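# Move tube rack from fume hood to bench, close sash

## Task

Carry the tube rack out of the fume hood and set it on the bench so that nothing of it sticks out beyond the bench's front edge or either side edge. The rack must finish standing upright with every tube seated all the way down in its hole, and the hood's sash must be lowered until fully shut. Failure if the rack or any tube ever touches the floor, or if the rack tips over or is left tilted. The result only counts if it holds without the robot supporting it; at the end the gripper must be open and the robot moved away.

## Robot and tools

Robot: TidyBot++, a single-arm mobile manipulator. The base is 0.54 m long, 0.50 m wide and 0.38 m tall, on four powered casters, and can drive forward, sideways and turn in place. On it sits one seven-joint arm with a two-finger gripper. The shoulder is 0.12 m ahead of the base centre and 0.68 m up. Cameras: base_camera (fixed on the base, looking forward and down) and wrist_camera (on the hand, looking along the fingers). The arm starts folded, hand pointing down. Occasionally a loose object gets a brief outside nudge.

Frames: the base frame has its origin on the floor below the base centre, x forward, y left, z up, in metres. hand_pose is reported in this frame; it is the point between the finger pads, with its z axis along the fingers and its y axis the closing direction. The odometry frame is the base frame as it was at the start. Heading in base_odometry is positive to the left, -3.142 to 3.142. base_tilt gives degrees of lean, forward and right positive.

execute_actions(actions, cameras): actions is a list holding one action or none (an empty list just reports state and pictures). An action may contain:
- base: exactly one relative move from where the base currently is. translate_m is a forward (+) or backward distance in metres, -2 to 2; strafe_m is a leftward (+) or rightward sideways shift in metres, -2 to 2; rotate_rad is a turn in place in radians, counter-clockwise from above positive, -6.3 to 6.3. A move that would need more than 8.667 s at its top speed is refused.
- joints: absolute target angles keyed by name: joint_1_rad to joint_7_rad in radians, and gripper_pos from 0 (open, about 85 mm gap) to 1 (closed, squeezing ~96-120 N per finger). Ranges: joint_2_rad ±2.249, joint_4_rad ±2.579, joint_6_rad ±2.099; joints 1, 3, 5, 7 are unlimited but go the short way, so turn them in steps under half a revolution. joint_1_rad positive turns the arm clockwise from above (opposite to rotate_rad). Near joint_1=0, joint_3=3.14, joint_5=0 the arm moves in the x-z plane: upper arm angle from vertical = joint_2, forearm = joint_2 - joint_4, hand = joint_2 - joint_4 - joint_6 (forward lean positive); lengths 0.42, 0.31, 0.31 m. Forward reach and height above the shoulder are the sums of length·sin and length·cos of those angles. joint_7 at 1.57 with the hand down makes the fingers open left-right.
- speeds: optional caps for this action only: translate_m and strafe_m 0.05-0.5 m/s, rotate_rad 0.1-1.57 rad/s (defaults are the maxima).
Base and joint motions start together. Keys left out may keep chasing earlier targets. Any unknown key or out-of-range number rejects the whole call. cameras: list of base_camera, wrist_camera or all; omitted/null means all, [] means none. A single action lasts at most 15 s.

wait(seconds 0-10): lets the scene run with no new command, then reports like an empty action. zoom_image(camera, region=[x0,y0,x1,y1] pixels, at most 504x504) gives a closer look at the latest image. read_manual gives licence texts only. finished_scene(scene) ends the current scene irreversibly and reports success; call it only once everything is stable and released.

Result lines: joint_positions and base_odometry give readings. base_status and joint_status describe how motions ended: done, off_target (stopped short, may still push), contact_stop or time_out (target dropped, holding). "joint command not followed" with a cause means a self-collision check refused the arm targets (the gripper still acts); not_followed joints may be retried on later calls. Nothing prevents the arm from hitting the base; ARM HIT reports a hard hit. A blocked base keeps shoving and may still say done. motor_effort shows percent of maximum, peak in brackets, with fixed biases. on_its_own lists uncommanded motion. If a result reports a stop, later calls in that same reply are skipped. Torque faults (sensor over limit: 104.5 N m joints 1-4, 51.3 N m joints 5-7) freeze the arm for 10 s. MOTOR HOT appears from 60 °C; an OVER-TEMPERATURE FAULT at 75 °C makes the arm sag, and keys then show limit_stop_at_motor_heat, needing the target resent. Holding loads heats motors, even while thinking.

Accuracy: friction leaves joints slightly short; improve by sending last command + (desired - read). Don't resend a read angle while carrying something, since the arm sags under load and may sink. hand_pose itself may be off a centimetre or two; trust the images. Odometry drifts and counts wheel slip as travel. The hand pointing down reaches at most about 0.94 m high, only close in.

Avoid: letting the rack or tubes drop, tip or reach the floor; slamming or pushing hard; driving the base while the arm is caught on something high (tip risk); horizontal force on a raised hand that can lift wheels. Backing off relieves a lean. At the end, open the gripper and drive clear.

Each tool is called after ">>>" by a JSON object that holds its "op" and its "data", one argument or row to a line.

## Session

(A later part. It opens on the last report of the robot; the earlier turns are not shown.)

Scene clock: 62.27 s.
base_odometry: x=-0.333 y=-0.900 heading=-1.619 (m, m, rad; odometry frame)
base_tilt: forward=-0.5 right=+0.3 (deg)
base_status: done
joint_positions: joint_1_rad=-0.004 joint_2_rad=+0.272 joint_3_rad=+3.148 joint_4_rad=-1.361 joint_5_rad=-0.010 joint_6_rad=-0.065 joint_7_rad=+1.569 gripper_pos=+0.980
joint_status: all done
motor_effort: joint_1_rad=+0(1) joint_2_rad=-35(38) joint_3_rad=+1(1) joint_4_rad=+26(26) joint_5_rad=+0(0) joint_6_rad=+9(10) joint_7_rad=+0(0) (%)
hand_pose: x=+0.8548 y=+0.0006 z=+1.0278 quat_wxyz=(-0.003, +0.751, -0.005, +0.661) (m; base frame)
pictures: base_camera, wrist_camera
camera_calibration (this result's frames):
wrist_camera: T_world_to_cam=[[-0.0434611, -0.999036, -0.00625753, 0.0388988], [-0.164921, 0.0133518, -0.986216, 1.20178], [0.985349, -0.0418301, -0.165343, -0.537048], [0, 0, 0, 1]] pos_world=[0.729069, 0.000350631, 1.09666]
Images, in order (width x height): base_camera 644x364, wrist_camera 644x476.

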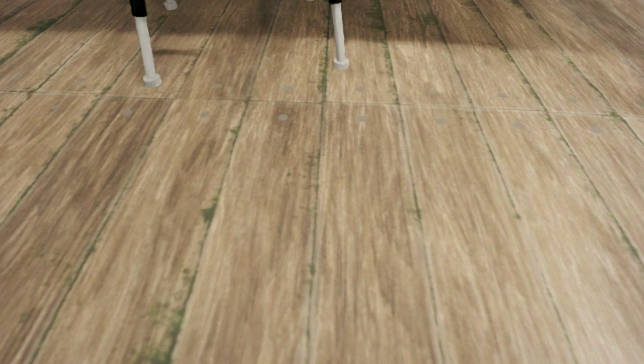

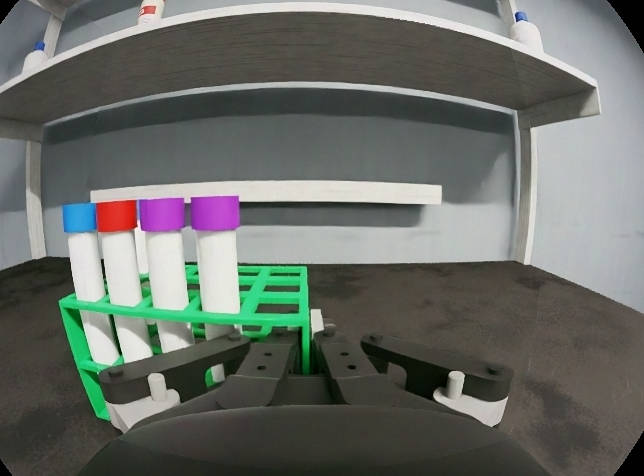

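>>> {"op": "execute_actions", "data": {
  "actions": [
    {"joints": {"joint_2_rad": 0.265, "joint_4_rad": -1.50, "joint_6_rad": 0.13}}
  ],
  "cameras": ["wrist_camera"]
}}

Scene clock: 64.13 s.
base_odometry: x=-0.333 y=-0.900 heading=-1.619 (m, m, rad; odometry frame)
base_tilt: forward=-0.5 right=+0.3 (deg)
base_status: not commanded
joint_positions: joint_1_rad=-0.004 joint_2_rad=+0.272 joint_3_rad=+3.148 joint_4_rad=-1.501 joint_5_rad=-0.010 joint_6_rad=+0.087 joint_7_rad=+1.569 gripper_pos=+0.980
joint_status: all done
motor_effort: joint_1_rad=+1(0) joint_2_rad=-33(35) joint_3_rad=+1(1) joint_4_rad=+25(26) joint_5_rad=+0(0) joint_6_rad=+9(10) joint_7_rad=+1(0) (%)
hand_pose: x=+0.8494 y=+0.0001 z=+0.9877 quat_wxyz=(-0.002, +0.747, -0.005, +0.665) (m; base frame)
pictures: wrist_camera
camera_calibration (this result's frames):
wrist_camera: T_world_to_cam=[[-0.0449117, -0.99897, -0.00653672, 0.0393732], [-0.153488, 0.0133658, -0.98806, 1.15341], [0.987129, -0.0433721, -0.15393, -0.551175], [0, 0, 0, 1]] pos_world=[0.722884, 0.0000106814, 1.05505]
Images, in order (width x height): wrist_camera 644x476.

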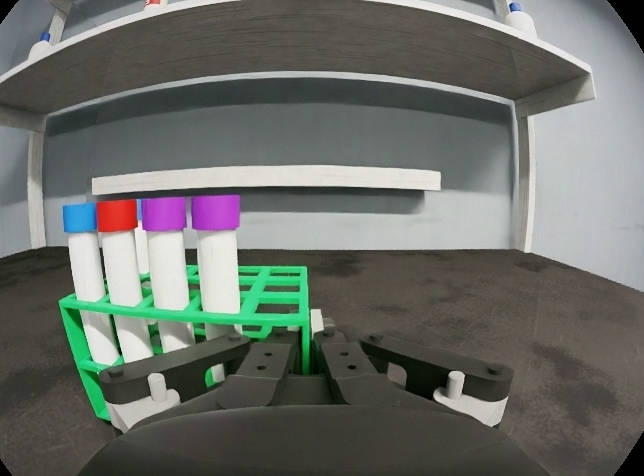

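>>> {"op": "zoom_image", "data": {
  "camera": "wrist_camera",
  "region": [0, 230, 400, 476]
}}

Region (0, 230, 400, 476) of wrist_camera's 644x476 image, scaled by 1.260; it fills the top 310 rows of this view, and the rest is white.

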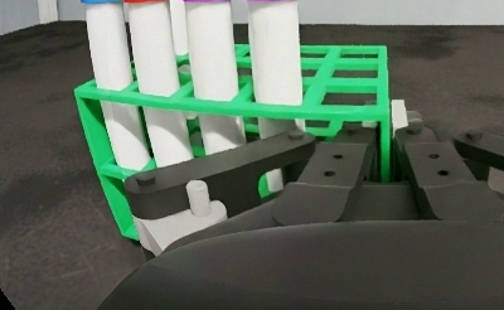

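>>> {"op": "execute_actions", "data": {
  "actions": [
    {"joints": {"joint_2_rad": 0.265, "joint_4_rad": -1.57, "joint_6_rad": 0.205}}
  ],
  "cameras": ["wrist_camera"]
}}

Scene clock: 65.40 s.
base_odometry: x=-0.333 y=-0.900 heading=-1.619 (m, m, rad; odometry frame)
base_tilt: forward=-0.5 right=+0.3 (deg)
base_status: not commanded
joint_positions: joint_1_rad=-0.004 joint_2_rad=+0.272 joint_3_rad=+3.148 joint_4_rad=-1.562 joint_5_rad=-0.010 joint_6_rad=+0.170 joint_7_rad=+1.569 gripper_pos=+0.980
joint_status: all done
motor_effort: joint_1_rad=+1(1) joint_2_rad=-32(34) joint_3_rad=+1(1) joint_4_rad=+23(25) joint_5_rad=+0(0) joint_6_rad=+9(10) joint_7_rad=+1(1) (%)
hand_pose: x=+0.8457 y=-0.0002 z=+0.9765 quat_wxyz=(-0.002, +0.739, -0.005, +0.674) (m; base frame)
pictures: wrist_camera
camera_calibration (this result's frames):
wrist_camera: T_world_to_cam=[[-0.0455404, -0.998936, -0.00733837, 0.0401721], [-0.130559, 0.0132347, -0.991352, 1.12564], [0.990394, -0.0441885, -0.131023, -0.574401], [0, 0, 0, 1]] pos_world=[0.717675, -0.000150061, 1.04094]
Images, in order (width x height): wrist_camera 644x476.

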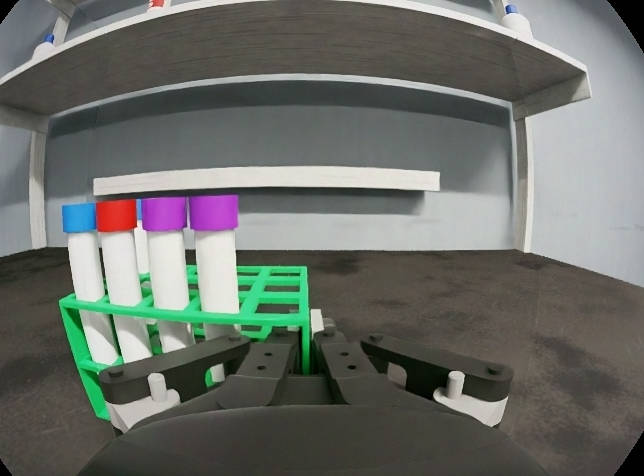

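>>> {"op": "execute_actions", "data": {
  "actions": [
    {"joints": {"joint_2_rad": 0.265, "joint_4_rad": -1.60, "joint_6_rad": 0.205}}
  ],
  "cameras": ["wrist_camera"]
}}

Scene clock: 66.20 s.
base_odometry: x=-0.333 y=-0.900 heading=-1.619 (m, m, rad; odometry frame)
base_tilt: forward=-0.5 right=+0.3 (deg)
base_status: not commanded
joint_positions: joint_1_rad=-0.004 joint_2_rad=+0.267 joint_3_rad=+3.148 joint_4_rad=-1.574 joint_5_rad=-0.010 joint_6_rad=+0.181 joint_7_rad=+1.569 gripper_pos=+0.980
joint_status: all done
motor_effort: joint_1_rad=+0(0) joint_2_rad=-29(31) joint_3_rad=+1(1) joint_4_rad=+20(24) joint_5_rad=+0(1) joint_6_rad=+7(9) joint_7_rad=+1(1) (%)
hand_pose: x=+0.8431 y=-0.0003 z=+0.9762 quat_wxyz=(-0.002, +0.738, -0.005, +0.675) (m; base frame)
pictures: wrist_camera
camera_calibration (this result's frames):
wrist_camera: T_world_to_cam=[[-0.0456193, -0.998931, -0.00751038, 0.0402418], [-0.126761, 0.0132461, -0.991845, 1.1223], [0.990884, -0.0442952, -0.12723, -0.576], [0, 0, 0, 1]] pos_world=[0.71485, -0.000181459, 1.04017]
Images, in order (width x height): wrist_camera 644x476.

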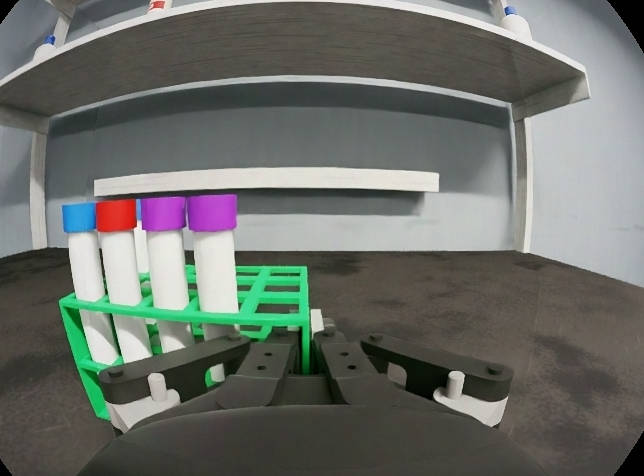

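>>> {"op": "execute_actions", "data": {
  "actions": [
    {"joints": {"joint_2_rad": 0.267, "joint_4_rad": -1.572, "joint_6_rad": 0.181, "gripper_pos": 0.78}}
  ],
  "cameras": ["wrist_camera"]
}}

>>> {"op": "execute_actions", "data": {
  "actions": [
    {"base": {"translate_m": -0.12}, "speeds": {"translate_m": 0.1}}
  ],
  "cameras": ["wrist_camera"]
}}

Scene clock: 67.17 s.
base_odometry: x=-0.333 y=-0.900 heading=-1.619 (m, m, rad; odometry frame)
base_tilt: forward=-0.5 right=+0.3 (deg)
base_status: not commanded
joint_positions: joint_1_rad=-0.004 joint_2_rad=+0.267 joint_3_rad=+3.148 joint_4_rad=-1.573 joint_5_rad=-0.010 joint_6_rad=+0.181 joint_7_rad=+1.569 gripper_pos=+0.780
joint_status: all done
motor_effort: joint_1_rad=+0(1) joint_2_rad=-31(33) joint_3_rad=+1(1) joint_4_rad=+23(24) joint_5_rad=+0(0) joint_6_rad=+9(9) joint_7_rad=+1(1) (%)
hand_pose: x=+0.8431 y=-0.0003 z=+0.9763 quat_wxyz=(-0.002, +0.738, -0.005, +0.675) (m; base frame)
pictures: wrist_camera
camera_calibration (this result's frames):
wrist_camera: T_world_to_cam=[[-0.0456183, -0.998931, -0.00751669, 0.0402484], [-0.12662, 0.0132459, -0.991863, 1.12229], [0.990902, -0.0442954, -0.127088, -0.576159], [0, 0, 0, 1]] pos_world=[0.714857, -0.00018155, 1.04024]
Images, in order (width x height): wrist_camera 644x476.

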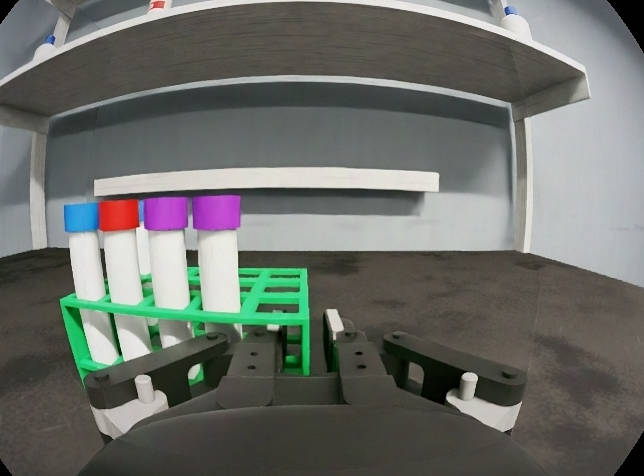

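Scene clock: 68.87 s.
base_odometry: x=-0.327 y=-0.780 heading=-1.619 (m, m, rad; odometry frame)
base_tilt: forward=-0.5 right=+0.3 (deg)
base_status: done
joint_positions: joint_1_rad=-0.004 joint_2_rad=+0.267 joint_3_rad=+3.148 joint_4_rad=-1.573 joint_5_rad=-0.010 joint_6_rad=+0.181 joint_7_rad=+1.569 gripper_pos=+0.780
joint_status: not commanded
motor_effort: joint_1_rad=+0(2) joint_2_rad=-33(34) joint_3_rad=+1(0) joint_4_rad=+23(25) joint_5_rad=+0(0) joint_6_rad=+9(9) joint_7_rad=+1(0) (%)
hand_pose: x=+0.8432 y=-0.0003 z=+0.9762 quat_wxyz=(-0.002, +0.738, -0.005, +0.675) (m; base frame)
pictures: wrist_camera
camera_calibration (this result's frames):
wrist_camera: T_world_to_cam=[[-0.0456195, -0.998931, -0.00750964, 0.0402434], [-0.126764, 0.0132455, -0.991844, 1.1223], [0.990883, -0.0442955, -0.127233, -0.576049], [0, 0, 0, 1]] pos_world=[0.7149, -0.000181399, 1.04015]
Images, in order (width x height): wrist_camera 644x476.

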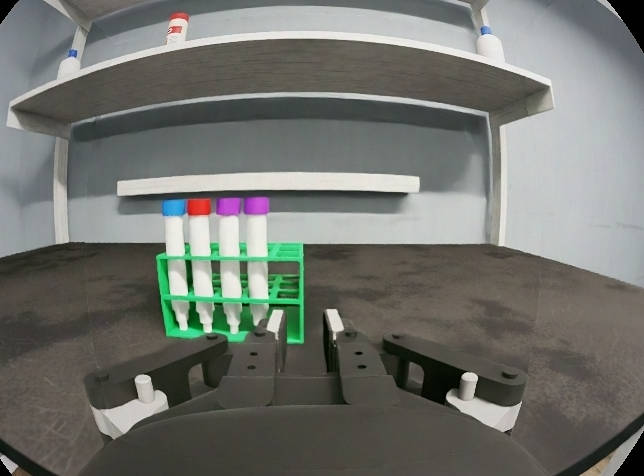

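>>> {"op": "zoom_image", "data": {
  "camera": "wrist_camera",
  "region": [130, 180, 330, 360]
}}

Region (130, 180, 330, 360) of wrist_camera's 644x476 image, scaled by 2.520; it fills the top 454 rows of this view, and the rest is white.

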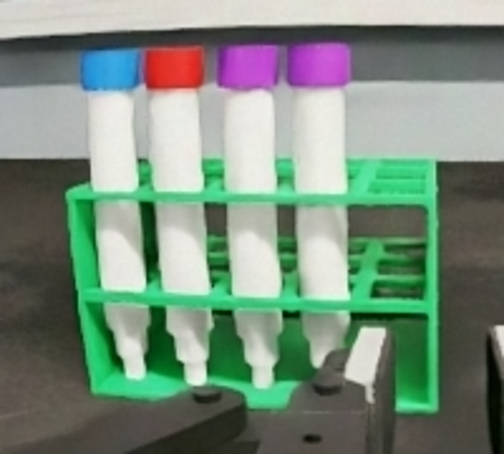

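>>> {"op": "execute_actions", "data": {
  "actions": [
    {"base": {"translate_m": -1.55}, "joints": {"joint_2_rad": 0.08, "joint_4_rad": -0.40, "joint_6_rad": -1.05, "gripper_pos": 1.0}}
  ],
  "cameras": ["wrist_camera"]
}}

>>> {"op": "execute_actions", "data": {
  "actions": [
    {"base": {"rotate_rad": -1.571}}
  ]
}}

Scene clock: 74.40 s.
base_odometry: x=-0.254 y=+0.768 heading=-1.618 (m, m, rad; odometry frame)
base_tilt: forward=-0.5 right=+0.3 (deg)
base_status: done
joint_positions: joint_1_rad=-0.004 joint_2_rad=+0.079 joint_3_rad=+3.148 joint_4_rad=-0.408 joint_5_rad=-0.010 joint_6_rad=-1.016 joint_7_rad=+1.569 gripper_pos=+0.999
joint_status: all done
motor_effort: joint_1_rad=+0(0) joint_2_rad=-17(36) joint_3_rad=+1(0) joint_4_rad=+14(24) joint_5_rad=+0(0) joint_6_rad=+8(9) joint_7_rad=+1(1) (%)
hand_pose: x=+0.6102 y=+0.0033 z=+1.4000 quat_wxyz=(-0.005, +0.683, +0.000, +0.731) (m; base frame)
pictures: wrist_camera
camera_calibration (this result's frames):
wrist_camera: T_world_to_cam=[[-0.0336169, -0.999384, -0.0100337, 0.0325571], [0.0293194, 0.0090489, -0.999529, 1.42863], [0.999005, -0.0338953, 0.0289972, -0.5148], [0, 0, 0, 1]] pos_world=[0.473495, 0.00216024, 1.44322]
Images, in order (width x height): wrist_camera 644x476.

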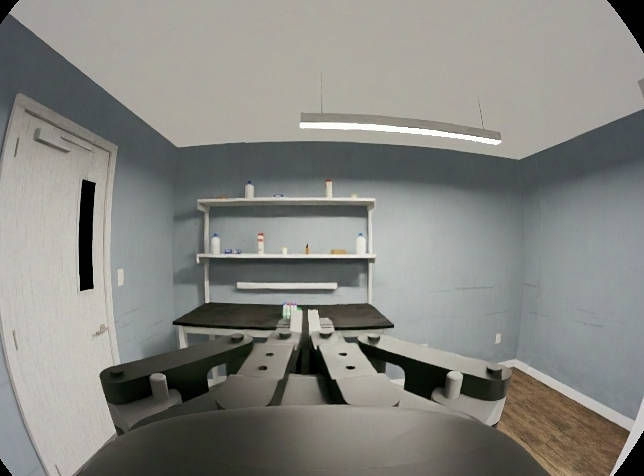

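Scene clock: 76.70 s.
base_odometry: x=-0.254 y=+0.768 heading=+3.094 (m, m, rad; odometry frame)
base_tilt: forward=-0.5 right=+0.3 (deg)
base_status: done
joint_positions: joint_1_rad=-0.001 joint_2_rad=+0.083 joint_3_rad=+3.148 joint_4_rad=-0.408 joint_5_rad=-0.010 joint_6_rad=-1.016 joint_7_rad=+1.569 gripper_pos=+0.999
joint_status: not commanded
motor_effort: joint_1_rad=+1(3) joint_2_rad=-17(20) joint_3_rad=+1(3) joint_4_rad=+14(16) joint_5_rad=+0(1) joint_6_rad=+8(8) joint_7_rad=+1(1) (%)
hand_pose: x=+0.6128 y=+0.0015 z=+1.3982 quat_wxyz=(-0.003, +0.684, -0.001, +0.729) (m; base frame)
pictures: base_camera, wrist_camera
camera_calibration (this result's frames):
wrist_camera: T_world_to_cam=[[-0.037359, -0.999253, -0.00989228, 0.0329046], [0.0256401, 0.00893742, -0.999631, 1.42915], [0.998973, -0.0375988, 0.0252871, -0.512229], [0, 0, 0, 1]] pos_world=[0.476289, 0.000847862, 1.4419]
Images, in order (width x height): base_camera 644x364, wrist_camera 644x476.

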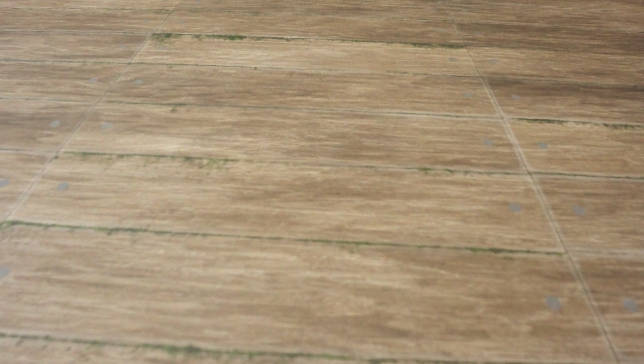

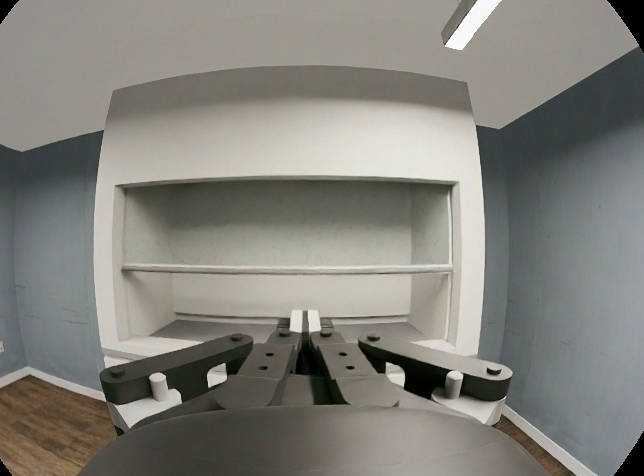

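>>> {"op": "execute_actions", "data": {
  "actions": [
    {"base": {"translate_m": 0.88}}
  ]
}}

Scene clock: 80.00 s.
base_odometry: x=-1.133 y=+0.811 heading=+3.094 (m, m, rad; odometry frame)
base_tilt: forward=-0.5 right=+0.3 (deg)
base_status: done
joint_positions: joint_1_rad=-0.001 joint_2_rad=+0.083 joint_3_rad=+3.148 joint_4_rad=-0.407 joint_5_rad=-0.010 joint_6_rad=-1.018 joint_7_rad=+1.569 gripper_pos=+0.999
joint_status: not commanded
motor_effort: joint_1_rad=+1(1) joint_2_rad=-16(20) joint_3_rad=+1(2) joint_4_rad=+14(16) joint_5_rad=+0(0) joint_6_rad=+8(9) joint_7_rad=+0(1) (%)
hand_pose: x=+0.6127 y=+0.0015 z=+1.3980 quat_wxyz=(-0.003, +0.685, -0.001, +0.729) (m; base frame)
pictures: base_camera, wrist_camera
camera_calibration (this result's frames):
wrist_camera: T_world_to_cam=[[-0.0373606, -0.999253, -0.00984843, 0.0328452], [0.0247541, 0.00892686, -0.999654, 1.42954], [0.998995, -0.0375915, 0.0244021, -0.510961], [0, 0, 0, 1]] pos_world=[0.476287, 0.000851649, 1.44184]
Images, in order (width x height): base_camera 644x364, wrist_camera 644x476.

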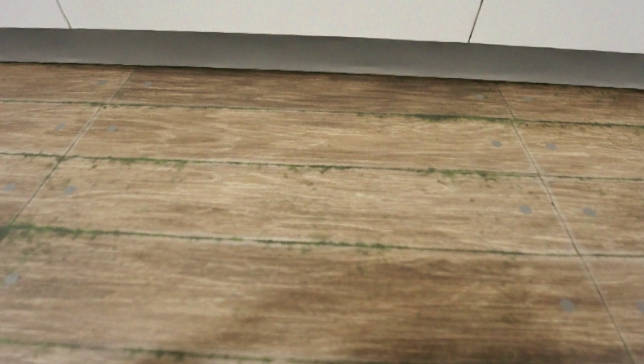

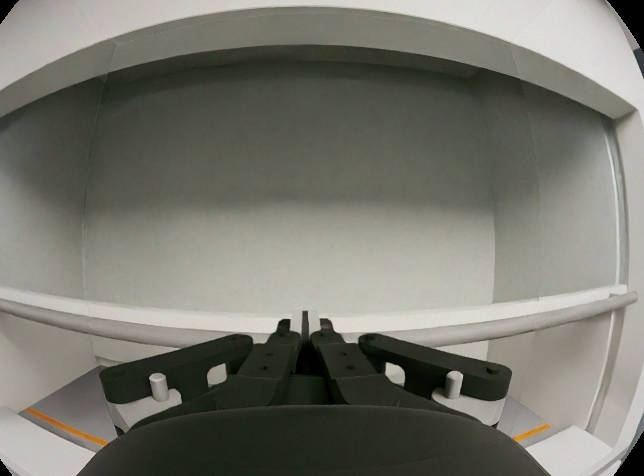

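>>> {"op": "execute_actions", "data": {
  "actions": [
    {"base": {"translate_m": 0.15}, "speeds": {"translate_m": 0.15}}
  ]
}}

Scene clock: 81.93 s.
base_odometry: x=-1.283 y=+0.819 heading=+3.093 (m, m, rad; odometry frame)
base_tilt: forward=-0.5 right=+0.3 (deg)
base_status: done
joint_positions: joint_1_rad=-0.001 joint_2_rad=+0.083 joint_3_rad=+3.148 joint_4_rad=-0.406 joint_5_rad=-0.010 joint_6_rad=-1.018 joint_7_rad=+1.569 gripper_pos=+0.999
joint_status: not commanded
motor_effort: joint_1_rad=+1(0) joint_2_rad=-16(20) joint_3_rad=+1(1) joint_4_rad=+14(16) joint_5_rad=+0(0) joint_6_rad=+8(9) joint_7_rad=+1(1) (%)
hand_pose: x=+0.6123 y=+0.0015 z=+1.3984 quat_wxyz=(-0.003, +0.684, -0.001, +0.729) (m; base frame)
pictures: base_camera, wrist_camera
camera_calibration (this result's frames):
wrist_camera: T_world_to_cam=[[-0.0373523, -0.999253, -0.00987105, 0.0328618], [0.0254596, 0.00892314, -0.999636, 1.42946], [0.998978, -0.0375901, 0.0251073, -0.511545], [0, 0, 0, 1]] pos_world=[0.475856, 0.000852982, 1.4421]
Images, in order (width x height): base_camera 644x364, wrist_camera 644x476.

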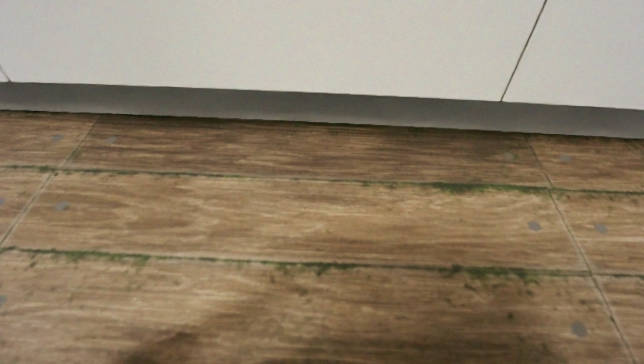

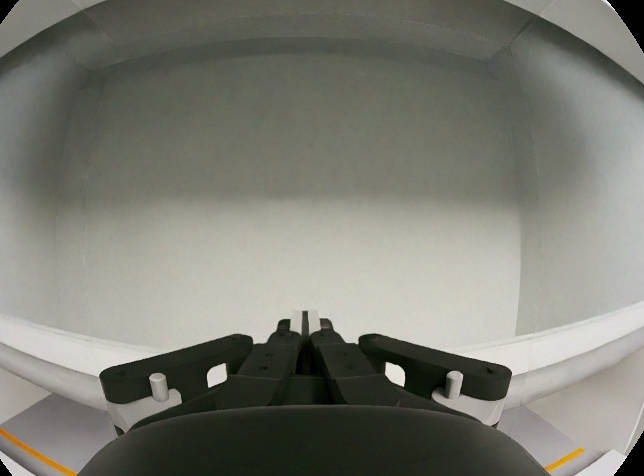

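>>> {"op": "execute_actions", "data": {
  "actions": [
    {"joints": {"joint_2_rad": 0.12, "joint_4_rad": -0.445, "joint_6_rad": -0.90}}
  ],
  "cameras": ["wrist_camera"]
}}

Scene clock: 83.80 s.
base_odometry: x=-1.283 y=+0.819 heading=+3.093 (m, m, rad; odometry frame)
base_tilt: forward=-0.5 right=+0.3 (deg)
base_status: not commanded
joint_positions: joint_1_rad=-0.001 joint_2_rad=+0.109 joint_3_rad=+3.148 joint_4_rad=-0.435 joint_5_rad=-0.010 joint_6_rad=-0.929 joint_7_rad=+1.569 gripper_pos=+0.999
joint_status: all done
motor_effort: joint_1_rad=+0(0) joint_2_rad=-18(20) joint_3_rad=+1(1) joint_4_rad=+15(16) joint_5_rad=+0(0) joint_6_rad=+8(8) joint_7_rad=+1(1) (%)
hand_pose: x=+0.6374 y=+0.0013 z=+1.3995 quat_wxyz=(-0.003, +0.672, -0.001, +0.741) (m; base frame)
pictures: wrist_camera
camera_calibration (this result's frames):
wrist_camera: T_world_to_cam=[[-0.0373978, -0.999234, -0.0115608, 0.0360242], [0.0596773, 0.00931505, -0.998174, 1.40603], [0.997517, -0.0380195, 0.0592832, -0.583459], [0, 0, 0, 1]] pos_world=[0.499449, 0.000716498, 1.43847]
Images, in order (width x height): wrist_camera 644x476.

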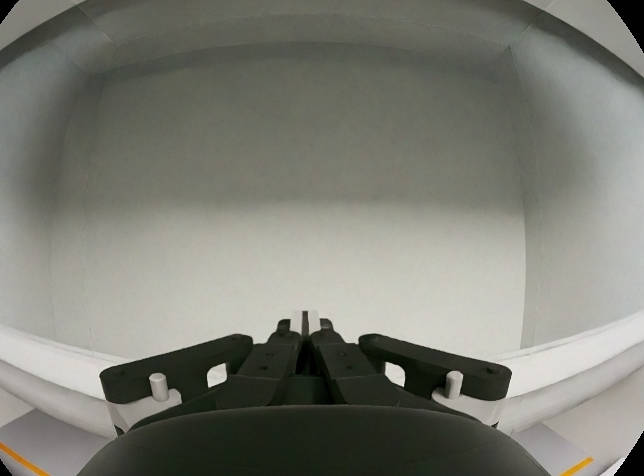

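>>> {"op": "execute_actions", "data": {
  "actions": [
    {"joints": {"joint_2_rad": 0.08, "joint_4_rad": -0.90, "joint_6_rad": -0.95}}
  ],
  "cameras": ["wrist_camera"]
}}

Scene clock: 86.10 s.
base_odometry: x=-1.283 y=+0.819 heading=+3.093 (m, m, rad; odometry frame)
base_tilt: forward=-0.5 right=+0.3 (deg)
base_status: not commanded
joint_positions: joint_1_rad=-0.001 joint_2_rad=-0.011 joint_3_rad=+3.148 joint_4_rad=-0.778 joint_5_rad=-0.010 joint_6_rad=-0.806 joint_7_rad=+1.569 gripper_pos=+0.999
joint_status: joint_2_rad off_target (ended at -0.011, target +0.080); joint_4_rad off_target (ended at -0.778, target -0.900); joint_6_rad off_target (ended at -0.806, target -0.950)
motor_effort: joint_1_rad=+2(2) joint_2_rad=+3(19) joint_3_rad=+3(3) joint_4_rad=-3(15) joint_5_rad=+1(1) joint_6_rad=-8(19) joint_7_rad=+1(1) (%)
hand_pose: x=+0.6441 y=+0.0004 z=+1.3282 quat_wxyz=(-0.004, +0.708, -0.003, +0.706) (m; base frame)
pictures: wrist_camera
camera_calibration (this result's frames):
wrist_camera: T_world_to_cam=[[-0.0393299, -0.999175, -0.0101416, 0.0339135], [-0.0404804, 0.0117344, -0.999111, 1.40021], [0.998406, -0.0388845, -0.0409085, -0.453489], [0, 0, 0, 1]] pos_world=[0.510781, -0.000178822, 1.38076]
Images, in order (width x height): wrist_camera 644x476.

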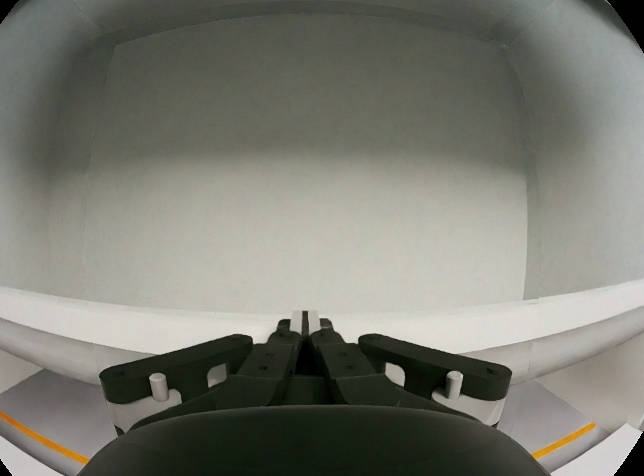

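>>> {"op": "execute_actions", "data": {
  "actions": [
    {"joints": {"joint_2_rad": -0.05, "joint_4_rad": -1.40, "joint_6_rad": -0.69}}
  ],
  "cameras": ["wrist_camera"]
}}

Scene clock: 88.63 s.
base_odometry: x=-1.283 y=+0.818 heading=+3.093 (m, m, rad; odometry frame)
base_tilt: forward=-0.5 right=+0.3 (deg)
base_status: not commanded
joint_positions: joint_1_rad=-0.001 joint_2_rad=-0.141 joint_3_rad=+3.148 joint_4_rad=-1.313 joint_5_rad=-0.010 joint_6_rad=-0.592 joint_7_rad=+1.569 gripper_pos=+0.999
joint_status: joint_2_rad off_target (ended at -0.141, target -0.050); joint_4_rad off_target (ended at -1.313, target -1.400); joint_6_rad off_target (ended at -0.592, target -0.690)
motor_effort: joint_1_rad=+1(4) joint_2_rad=-2(8) joint_3_rad=+1(5) joint_4_rad=+8(16) joint_5_rad=+0(2) joint_6_rad=-1(23) joint_7_rad=+1(1) (%)
hand_pose: x=+0.6554 y=-0.0003 z=+1.1606 quat_wxyz=(-0.004, +0.772, -0.005, +0.636) (m; base frame)
pictures: wrist_camera
camera_calibration (this result's frames):
wrist_camera: T_world_to_cam=[[-0.0419741, -0.999103, -0.00559299, 0.0284251], [-0.229488, 0.0150891, -0.973195, 1.32702], [0.972406, -0.0395654, -0.229915, -0.235243], [0, 0, 0, 1]] pos_world=[0.534479, -0.000931376, 1.23752]
Images, in order (width x height): wrist_camera 644x476.

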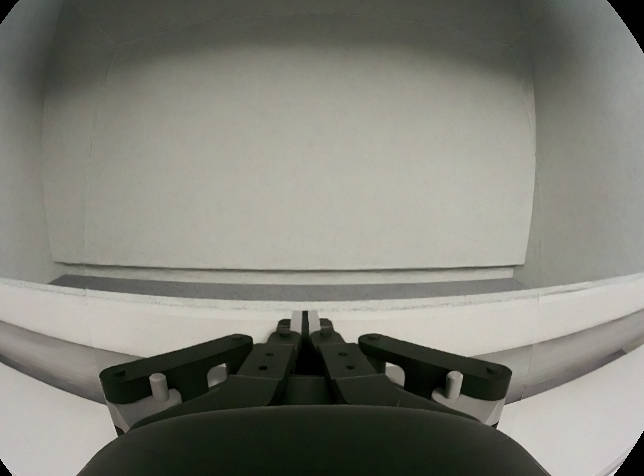

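>>> {"op": "execute_actions", "data": {
  "actions": [
    {"joints": {"joint_2_rad": -0.14, "joint_4_rad": -1.89, "joint_6_rad": -0.21}}
  ],
  "cameras": ["wrist_camera"]
}}

Scene clock: 91.33 s.
base_odometry: x=-1.283 y=+0.818 heading=+3.093 (m, m, rad; odometry frame)
base_tilt: forward=-0.5 right=+0.3 (deg)
base_status: not commanded
joint_positions: joint_1_rad=-0.001 joint_2_rad=-0.223 joint_3_rad=+3.148 joint_4_rad=-1.763 joint_5_rad=-0.010 joint_6_rad=-0.075 joint_7_rad=+1.569 gripper_pos=+0.999
joint_status: joint_2_rad off_target (ended at -0.223, target -0.140); joint_4_rad off_target (ended at -1.763, target -1.890); joint_6_rad off_target (ended at -0.075, target -0.210)
motor_effort: joint_1_rad=+0(1) joint_2_rad=-1(6) joint_3_rad=+0(1) joint_4_rad=+2(14) joint_5_rad=+0(0) joint_6_rad=-7(19) joint_7_rad=+1(1) (%)
hand_pose: x=+0.6514 y=-0.0019 z=+1.0878 quat_wxyz=(-0.003, +0.723, -0.007, +0.691) (m; base frame)
pictures: wrist_camera
camera_calibration (this result's frames):
wrist_camera: T_world_to_cam=[[-0.0458151, -0.998866, -0.0129771, 0.0367656], [-0.0828166, 0.0167439, -0.996424, 1.18509], [0.995511, -0.0445766, -0.0834898, -0.42251], [0, 0, 0, 1]] pos_world=[0.520443, -0.00195324, 1.14605]
Images, in order (width x height): wrist_camera 644x476.

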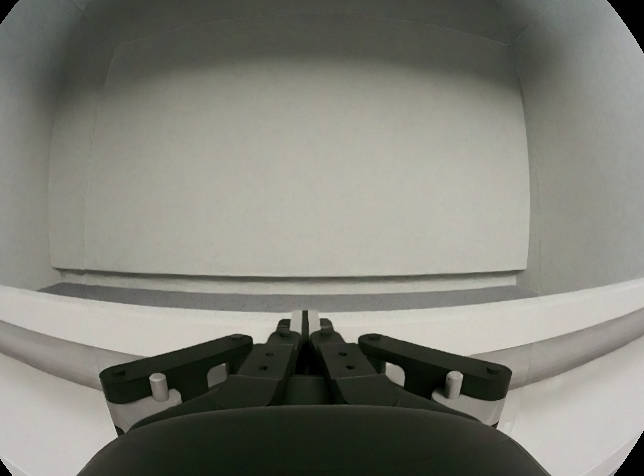

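>>> {"op": "execute_actions", "data": {
  "actions": [
    {"joints": {"joint_2_rad": -0.13, "joint_4_rad": -2.10, "joint_6_rad": -0.04}}
  ],
  "cameras": ["wrist_camera"]
}}

Scene clock: 93.67 s.
base_odometry: x=-1.283 y=+0.818 heading=+3.093 (m, m, rad; odometry frame)
base_tilt: forward=-0.5 right=+0.3 (deg)
base_status: not commanded
joint_positions: joint_1_rad=-0.001 joint_2_rad=-0.217 joint_3_rad=+3.148 joint_4_rad=-1.956 joint_5_rad=-0.010 joint_6_rad=+0.101 joint_7_rad=+1.569 gripper_pos=+0.999
joint_status: joint_2_rad off_target (ended at -0.217, target -0.130); joint_4_rad off_target (ended at -1.956, target -2.100); joint_6_rad off_target (ended at +0.101, target -0.040)
motor_effort: joint_1_rad=+0(2) joint_2_rad=-2(7) joint_3_rad=+0(1) joint_4_rad=-1(16) joint_5_rad=+0(0) joint_6_rad=-8(18) joint_7_rad=+1(1) (%)
hand_pose: x=+0.6489 y=-0.0024 z=+1.0189 quat_wxyz=(-0.002, +0.731, -0.007, +0.683) (m; base frame)
pictures: wrist_camera
camera_calibration (this result's frames):
wrist_camera: T_world_to_cam=[[-0.0478768, -0.998783, -0.0118729, 0.0355334], [-0.105457, 0.0168744, -0.994281, 1.12875], [0.993271, -0.0463509, -0.106136, -0.401313], [0, 0, 0, 1]] pos_world=[0.519348, -0.00215806, 1.08012]
Images, in order (width x height): wrist_camera 644x476.

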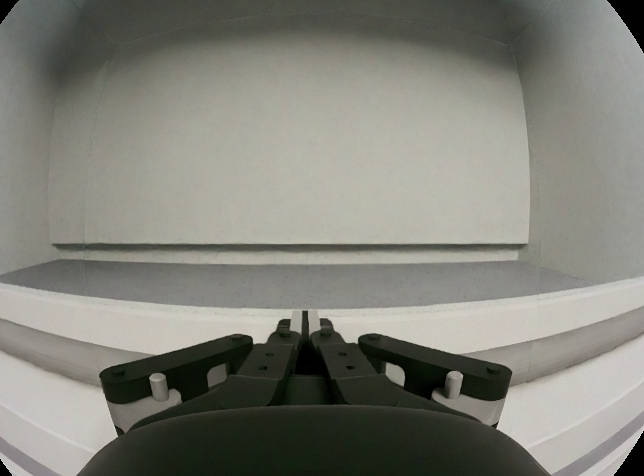

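Confirm it's fully shut with a further push.

>>> {"op": "execute_actions", "data": {
  "actions": [
    {"joints": {"joint_2_rad": -0.10, "joint_4_rad": -2.20, "joint_6_rad": -0.03}}
  ],
  "cameras": ["wrist_camera"]
}}

Scene clock: 94.77 s.
base_odometry: x=-1.283 y=+0.819 heading=+3.093 (m, m, rad; odometry frame)
base_tilt: forward=-0.5 right=+0.3 (deg)
base_status: not commanded
joint_positions: joint_1_rad=-0.001 joint_2_rad=-0.216 joint_3_rad=+3.148 joint_4_rad=-1.968 joint_5_rad=-0.010 joint_6_rad=+0.119 joint_7_rad=+1.569 gripper_pos=+0.999
joint_status: joint_2_rad off_target (ended at -0.216, target -0.100); joint_4_rad off_target (ended at -1.968, target -2.200); joint_6_rad off_target (ended at +0.119, target -0.030)
motor_effort: joint_1_rad=+0(0) joint_2_rad=+4(3) joint_3_rad=+0(0) joint_4_rad=-17(17) joint_5_rad=+0(0) joint_6_rad=-19(19) joint_7_rad=+1(1) (%)
hand_pose: x=+0.6487 y=-0.0024 z=+1.0174 quat_wxyz=(-0.002, +0.728, -0.007, +0.685) (m; base frame)
pictures: wrist_camera
camera_calibration (this result's frames):
wrist_camera: T_world_to_cam=[[-0.0479948, -0.998774, -0.0121186, 0.0357767], [-0.098819, 0.016821, -0.994963, 1.12359], [0.993947, -0.0465555, -0.0995052, -0.408441], [0, 0, 0, 1]] pos_world=[0.518718, -0.00218224, 1.07772]
Images, in order (width x height): wrist_camera 644x476.

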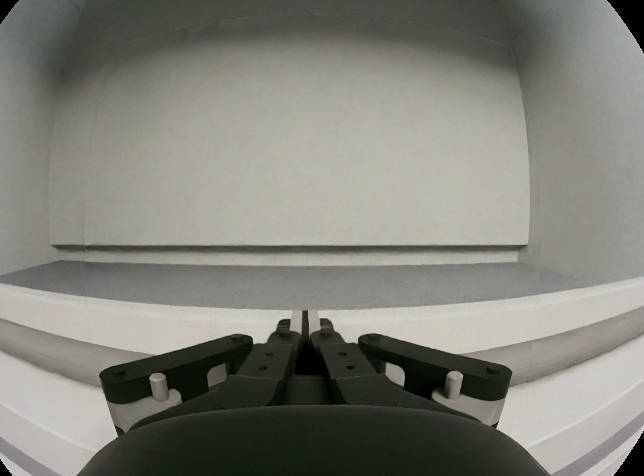

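>>> {"op": "execute_actions", "data": {
  "actions": [
    {"joints": {"joint_2_rad": -0.27, "joint_4_rad": -1.93, "joint_6_rad": 0.15}}
  ],
  "cameras": []
}}

>>> {"op": "execute_actions", "data": {
  "actions": [
    {"base": {"translate_m": -0.5}}
  ],
  "cameras": ["wrist_camera"]
}}

Scene clock: 96.50 s.
base_odometry: x=-1.283 y=+0.819 heading=+3.093 (m, m, rad; odometry frame)
base_tilt: forward=-0.5 right=+0.3 (deg)
base_status: not commanded
joint_positions: joint_1_rad=-0.001 joint_2_rad=-0.253 joint_3_rad=+3.148 joint_4_rad=-1.943 joint_5_rad=-0.010 joint_6_rad=+0.121 joint_7_rad=+1.569 gripper_pos=+0.999
joint_status: all done
motor_effort: joint_1_rad=-1(0) joint_2_rad=-12(15) joint_3_rad=+1(1) joint_4_rad=+24(24) joint_5_rad=+0(0) joint_6_rad=+8(20) joint_7_rad=+1(0) (%)
hand_pose: x=+0.6372 y=-0.0025 z=+1.0522 quat_wxyz=(-0.003, +0.706, -0.007, +0.708) (m; base frame)
pictures: none
No camera images: the call's "cameras" was empty. Leave "cameras" out to get every camera's image.

Scene clock: 98.97 s.
base_odometry: x=-0.784 y=+0.794 heading=+3.092 (m, m, rad; odometry frame)
base_tilt: forward=-0.6 right=+0.3 (deg)
base_status: done
joint_positions: joint_1_rad=-0.001 joint_2_rad=-0.269 joint_3_rad=+3.148 joint_4_rad=-1.940 joint_5_rad=-0.010 joint_6_rad=+0.121 joint_7_rad=+1.569 gripper_pos=+0.999
joint_status: not commanded
motor_effort: joint_1_rad=+0(0) joint_2_rad=-11(17) joint_3_rad=+1(3) joint_4_rad=+24(25) joint_5_rad=+0(0) joint_6_rad=+8(9) joint_7_rad=+1(1) (%)
hand_pose: x=+0.6312 y=-0.0025 z=+1.0626 quat_wxyz=(-0.003, +0.700, -0.007, +0.715) (m; base frame)
pictures: wrist_camera
camera_calibration (this result's frames):
wrist_camera: T_world_to_cam=[[-0.0469037, -0.998773, -0.0159077, 0.0387626], [-0.0168749, 0.0167153, -0.999718, 1.12015], [0.998757, -0.046622, -0.0176382, -0.476533], [0, 0, 0, 1]] pos_world=[0.496661, -0.00222555, 1.11205]
Images, in order (width x height): wrist_camera 644x476.

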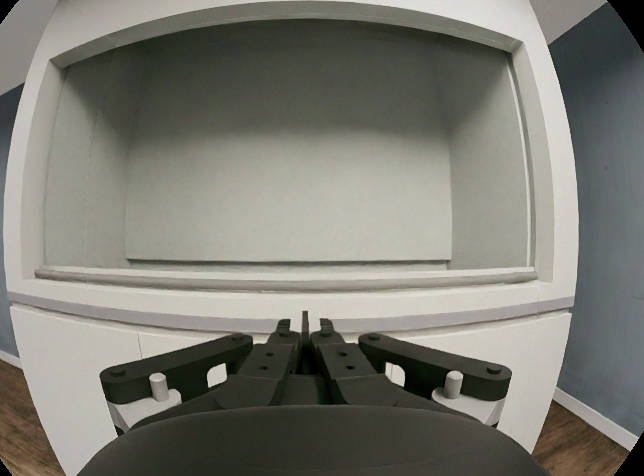

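>>> {"op": "zoom_image", "data": {
  "camera": "wrist_camera",
  "region": [340, 240, 590, 340]
}}

Region (340, 240, 590, 340) of wrist_camera's 644x476 image, scaled by 2.016; it fills the top 202 rows of this view, and the rest is white.

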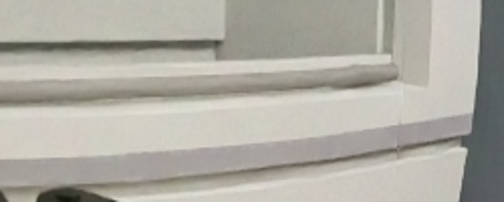

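>>> {"op": "execute_actions", "data": {
  "actions": [
    {"base": {"rotate_rad": 0.9}, "joints": {"joint_1_rad": -0.8}}
  ],
  "cameras": ["wrist_camera"]
}}

Scene clock: 101.40 s.
base_odometry: x=-0.784 y=+0.794 heading=-2.291 (m, m, rad; odometry frame)
base_tilt: forward=-0.5 right=+0.3 (deg)
base_status: done
joint_positions: joint_1_rad=-0.786 joint_2_rad=-0.269 joint_3_rad=+3.146 joint_4_rad=-1.940 joint_5_rad=-0.010 joint_6_rad=+0.121 joint_7_rad=+1.569 gripper_pos=+0.999
joint_status: all done
motor_effort: joint_1_rad=+0(2) joint_2_rad=-12(14) joint_3_rad=+1(4) joint_4_rad=+24(24) joint_5_rad=+0(0) joint_6_rad=+8(9) joint_7_rad=+1(1) (%)
hand_pose: x=+0.4823 y=+0.3610 z=+1.0627 quat_wxyz=(-0.276, +0.649, +0.262, +0.659) (m; base frame)
pictures: wrist_camera
camera_calibration (this result's frames):
wrist_camera: T_world_to_cam=[[0.674048, -0.738527, -0.0154064, -0.0473704], [-0.02327, -0.000382977, -0.999729, 1.12094], [0.738321, 0.674224, -0.0174436, -0.445721], [0, 0, 0, 1]] pos_world=[0.387099, 0.265961, 1.11213]
Images, in order (width x height): wrist_camera 644x476.

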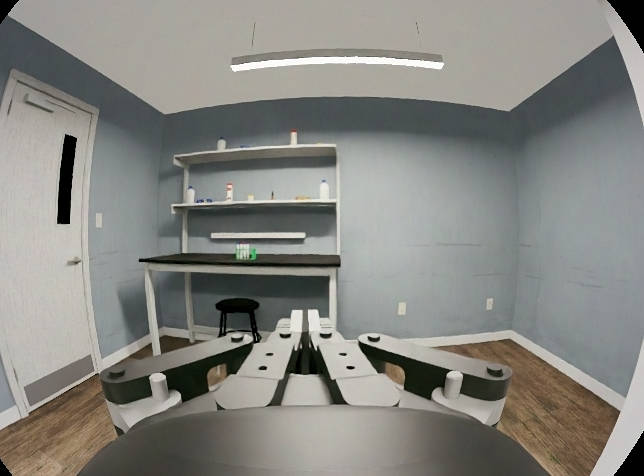

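>>> {"op": "zoom_image", "data": {
  "camera": "wrist_camera",
  "region": [200, 220, 290, 280]
}}

Region (200, 220, 290, 280) of wrist_camera's 644x476 image, scaled by 5.600.

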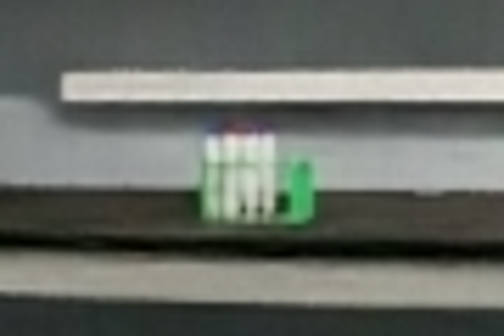

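Rack is upright on the bench, caps level, sash shut.

>>> {"op": "finished_scene", "data": {
  "scene": 2
}}

The scene is finished: the task was done.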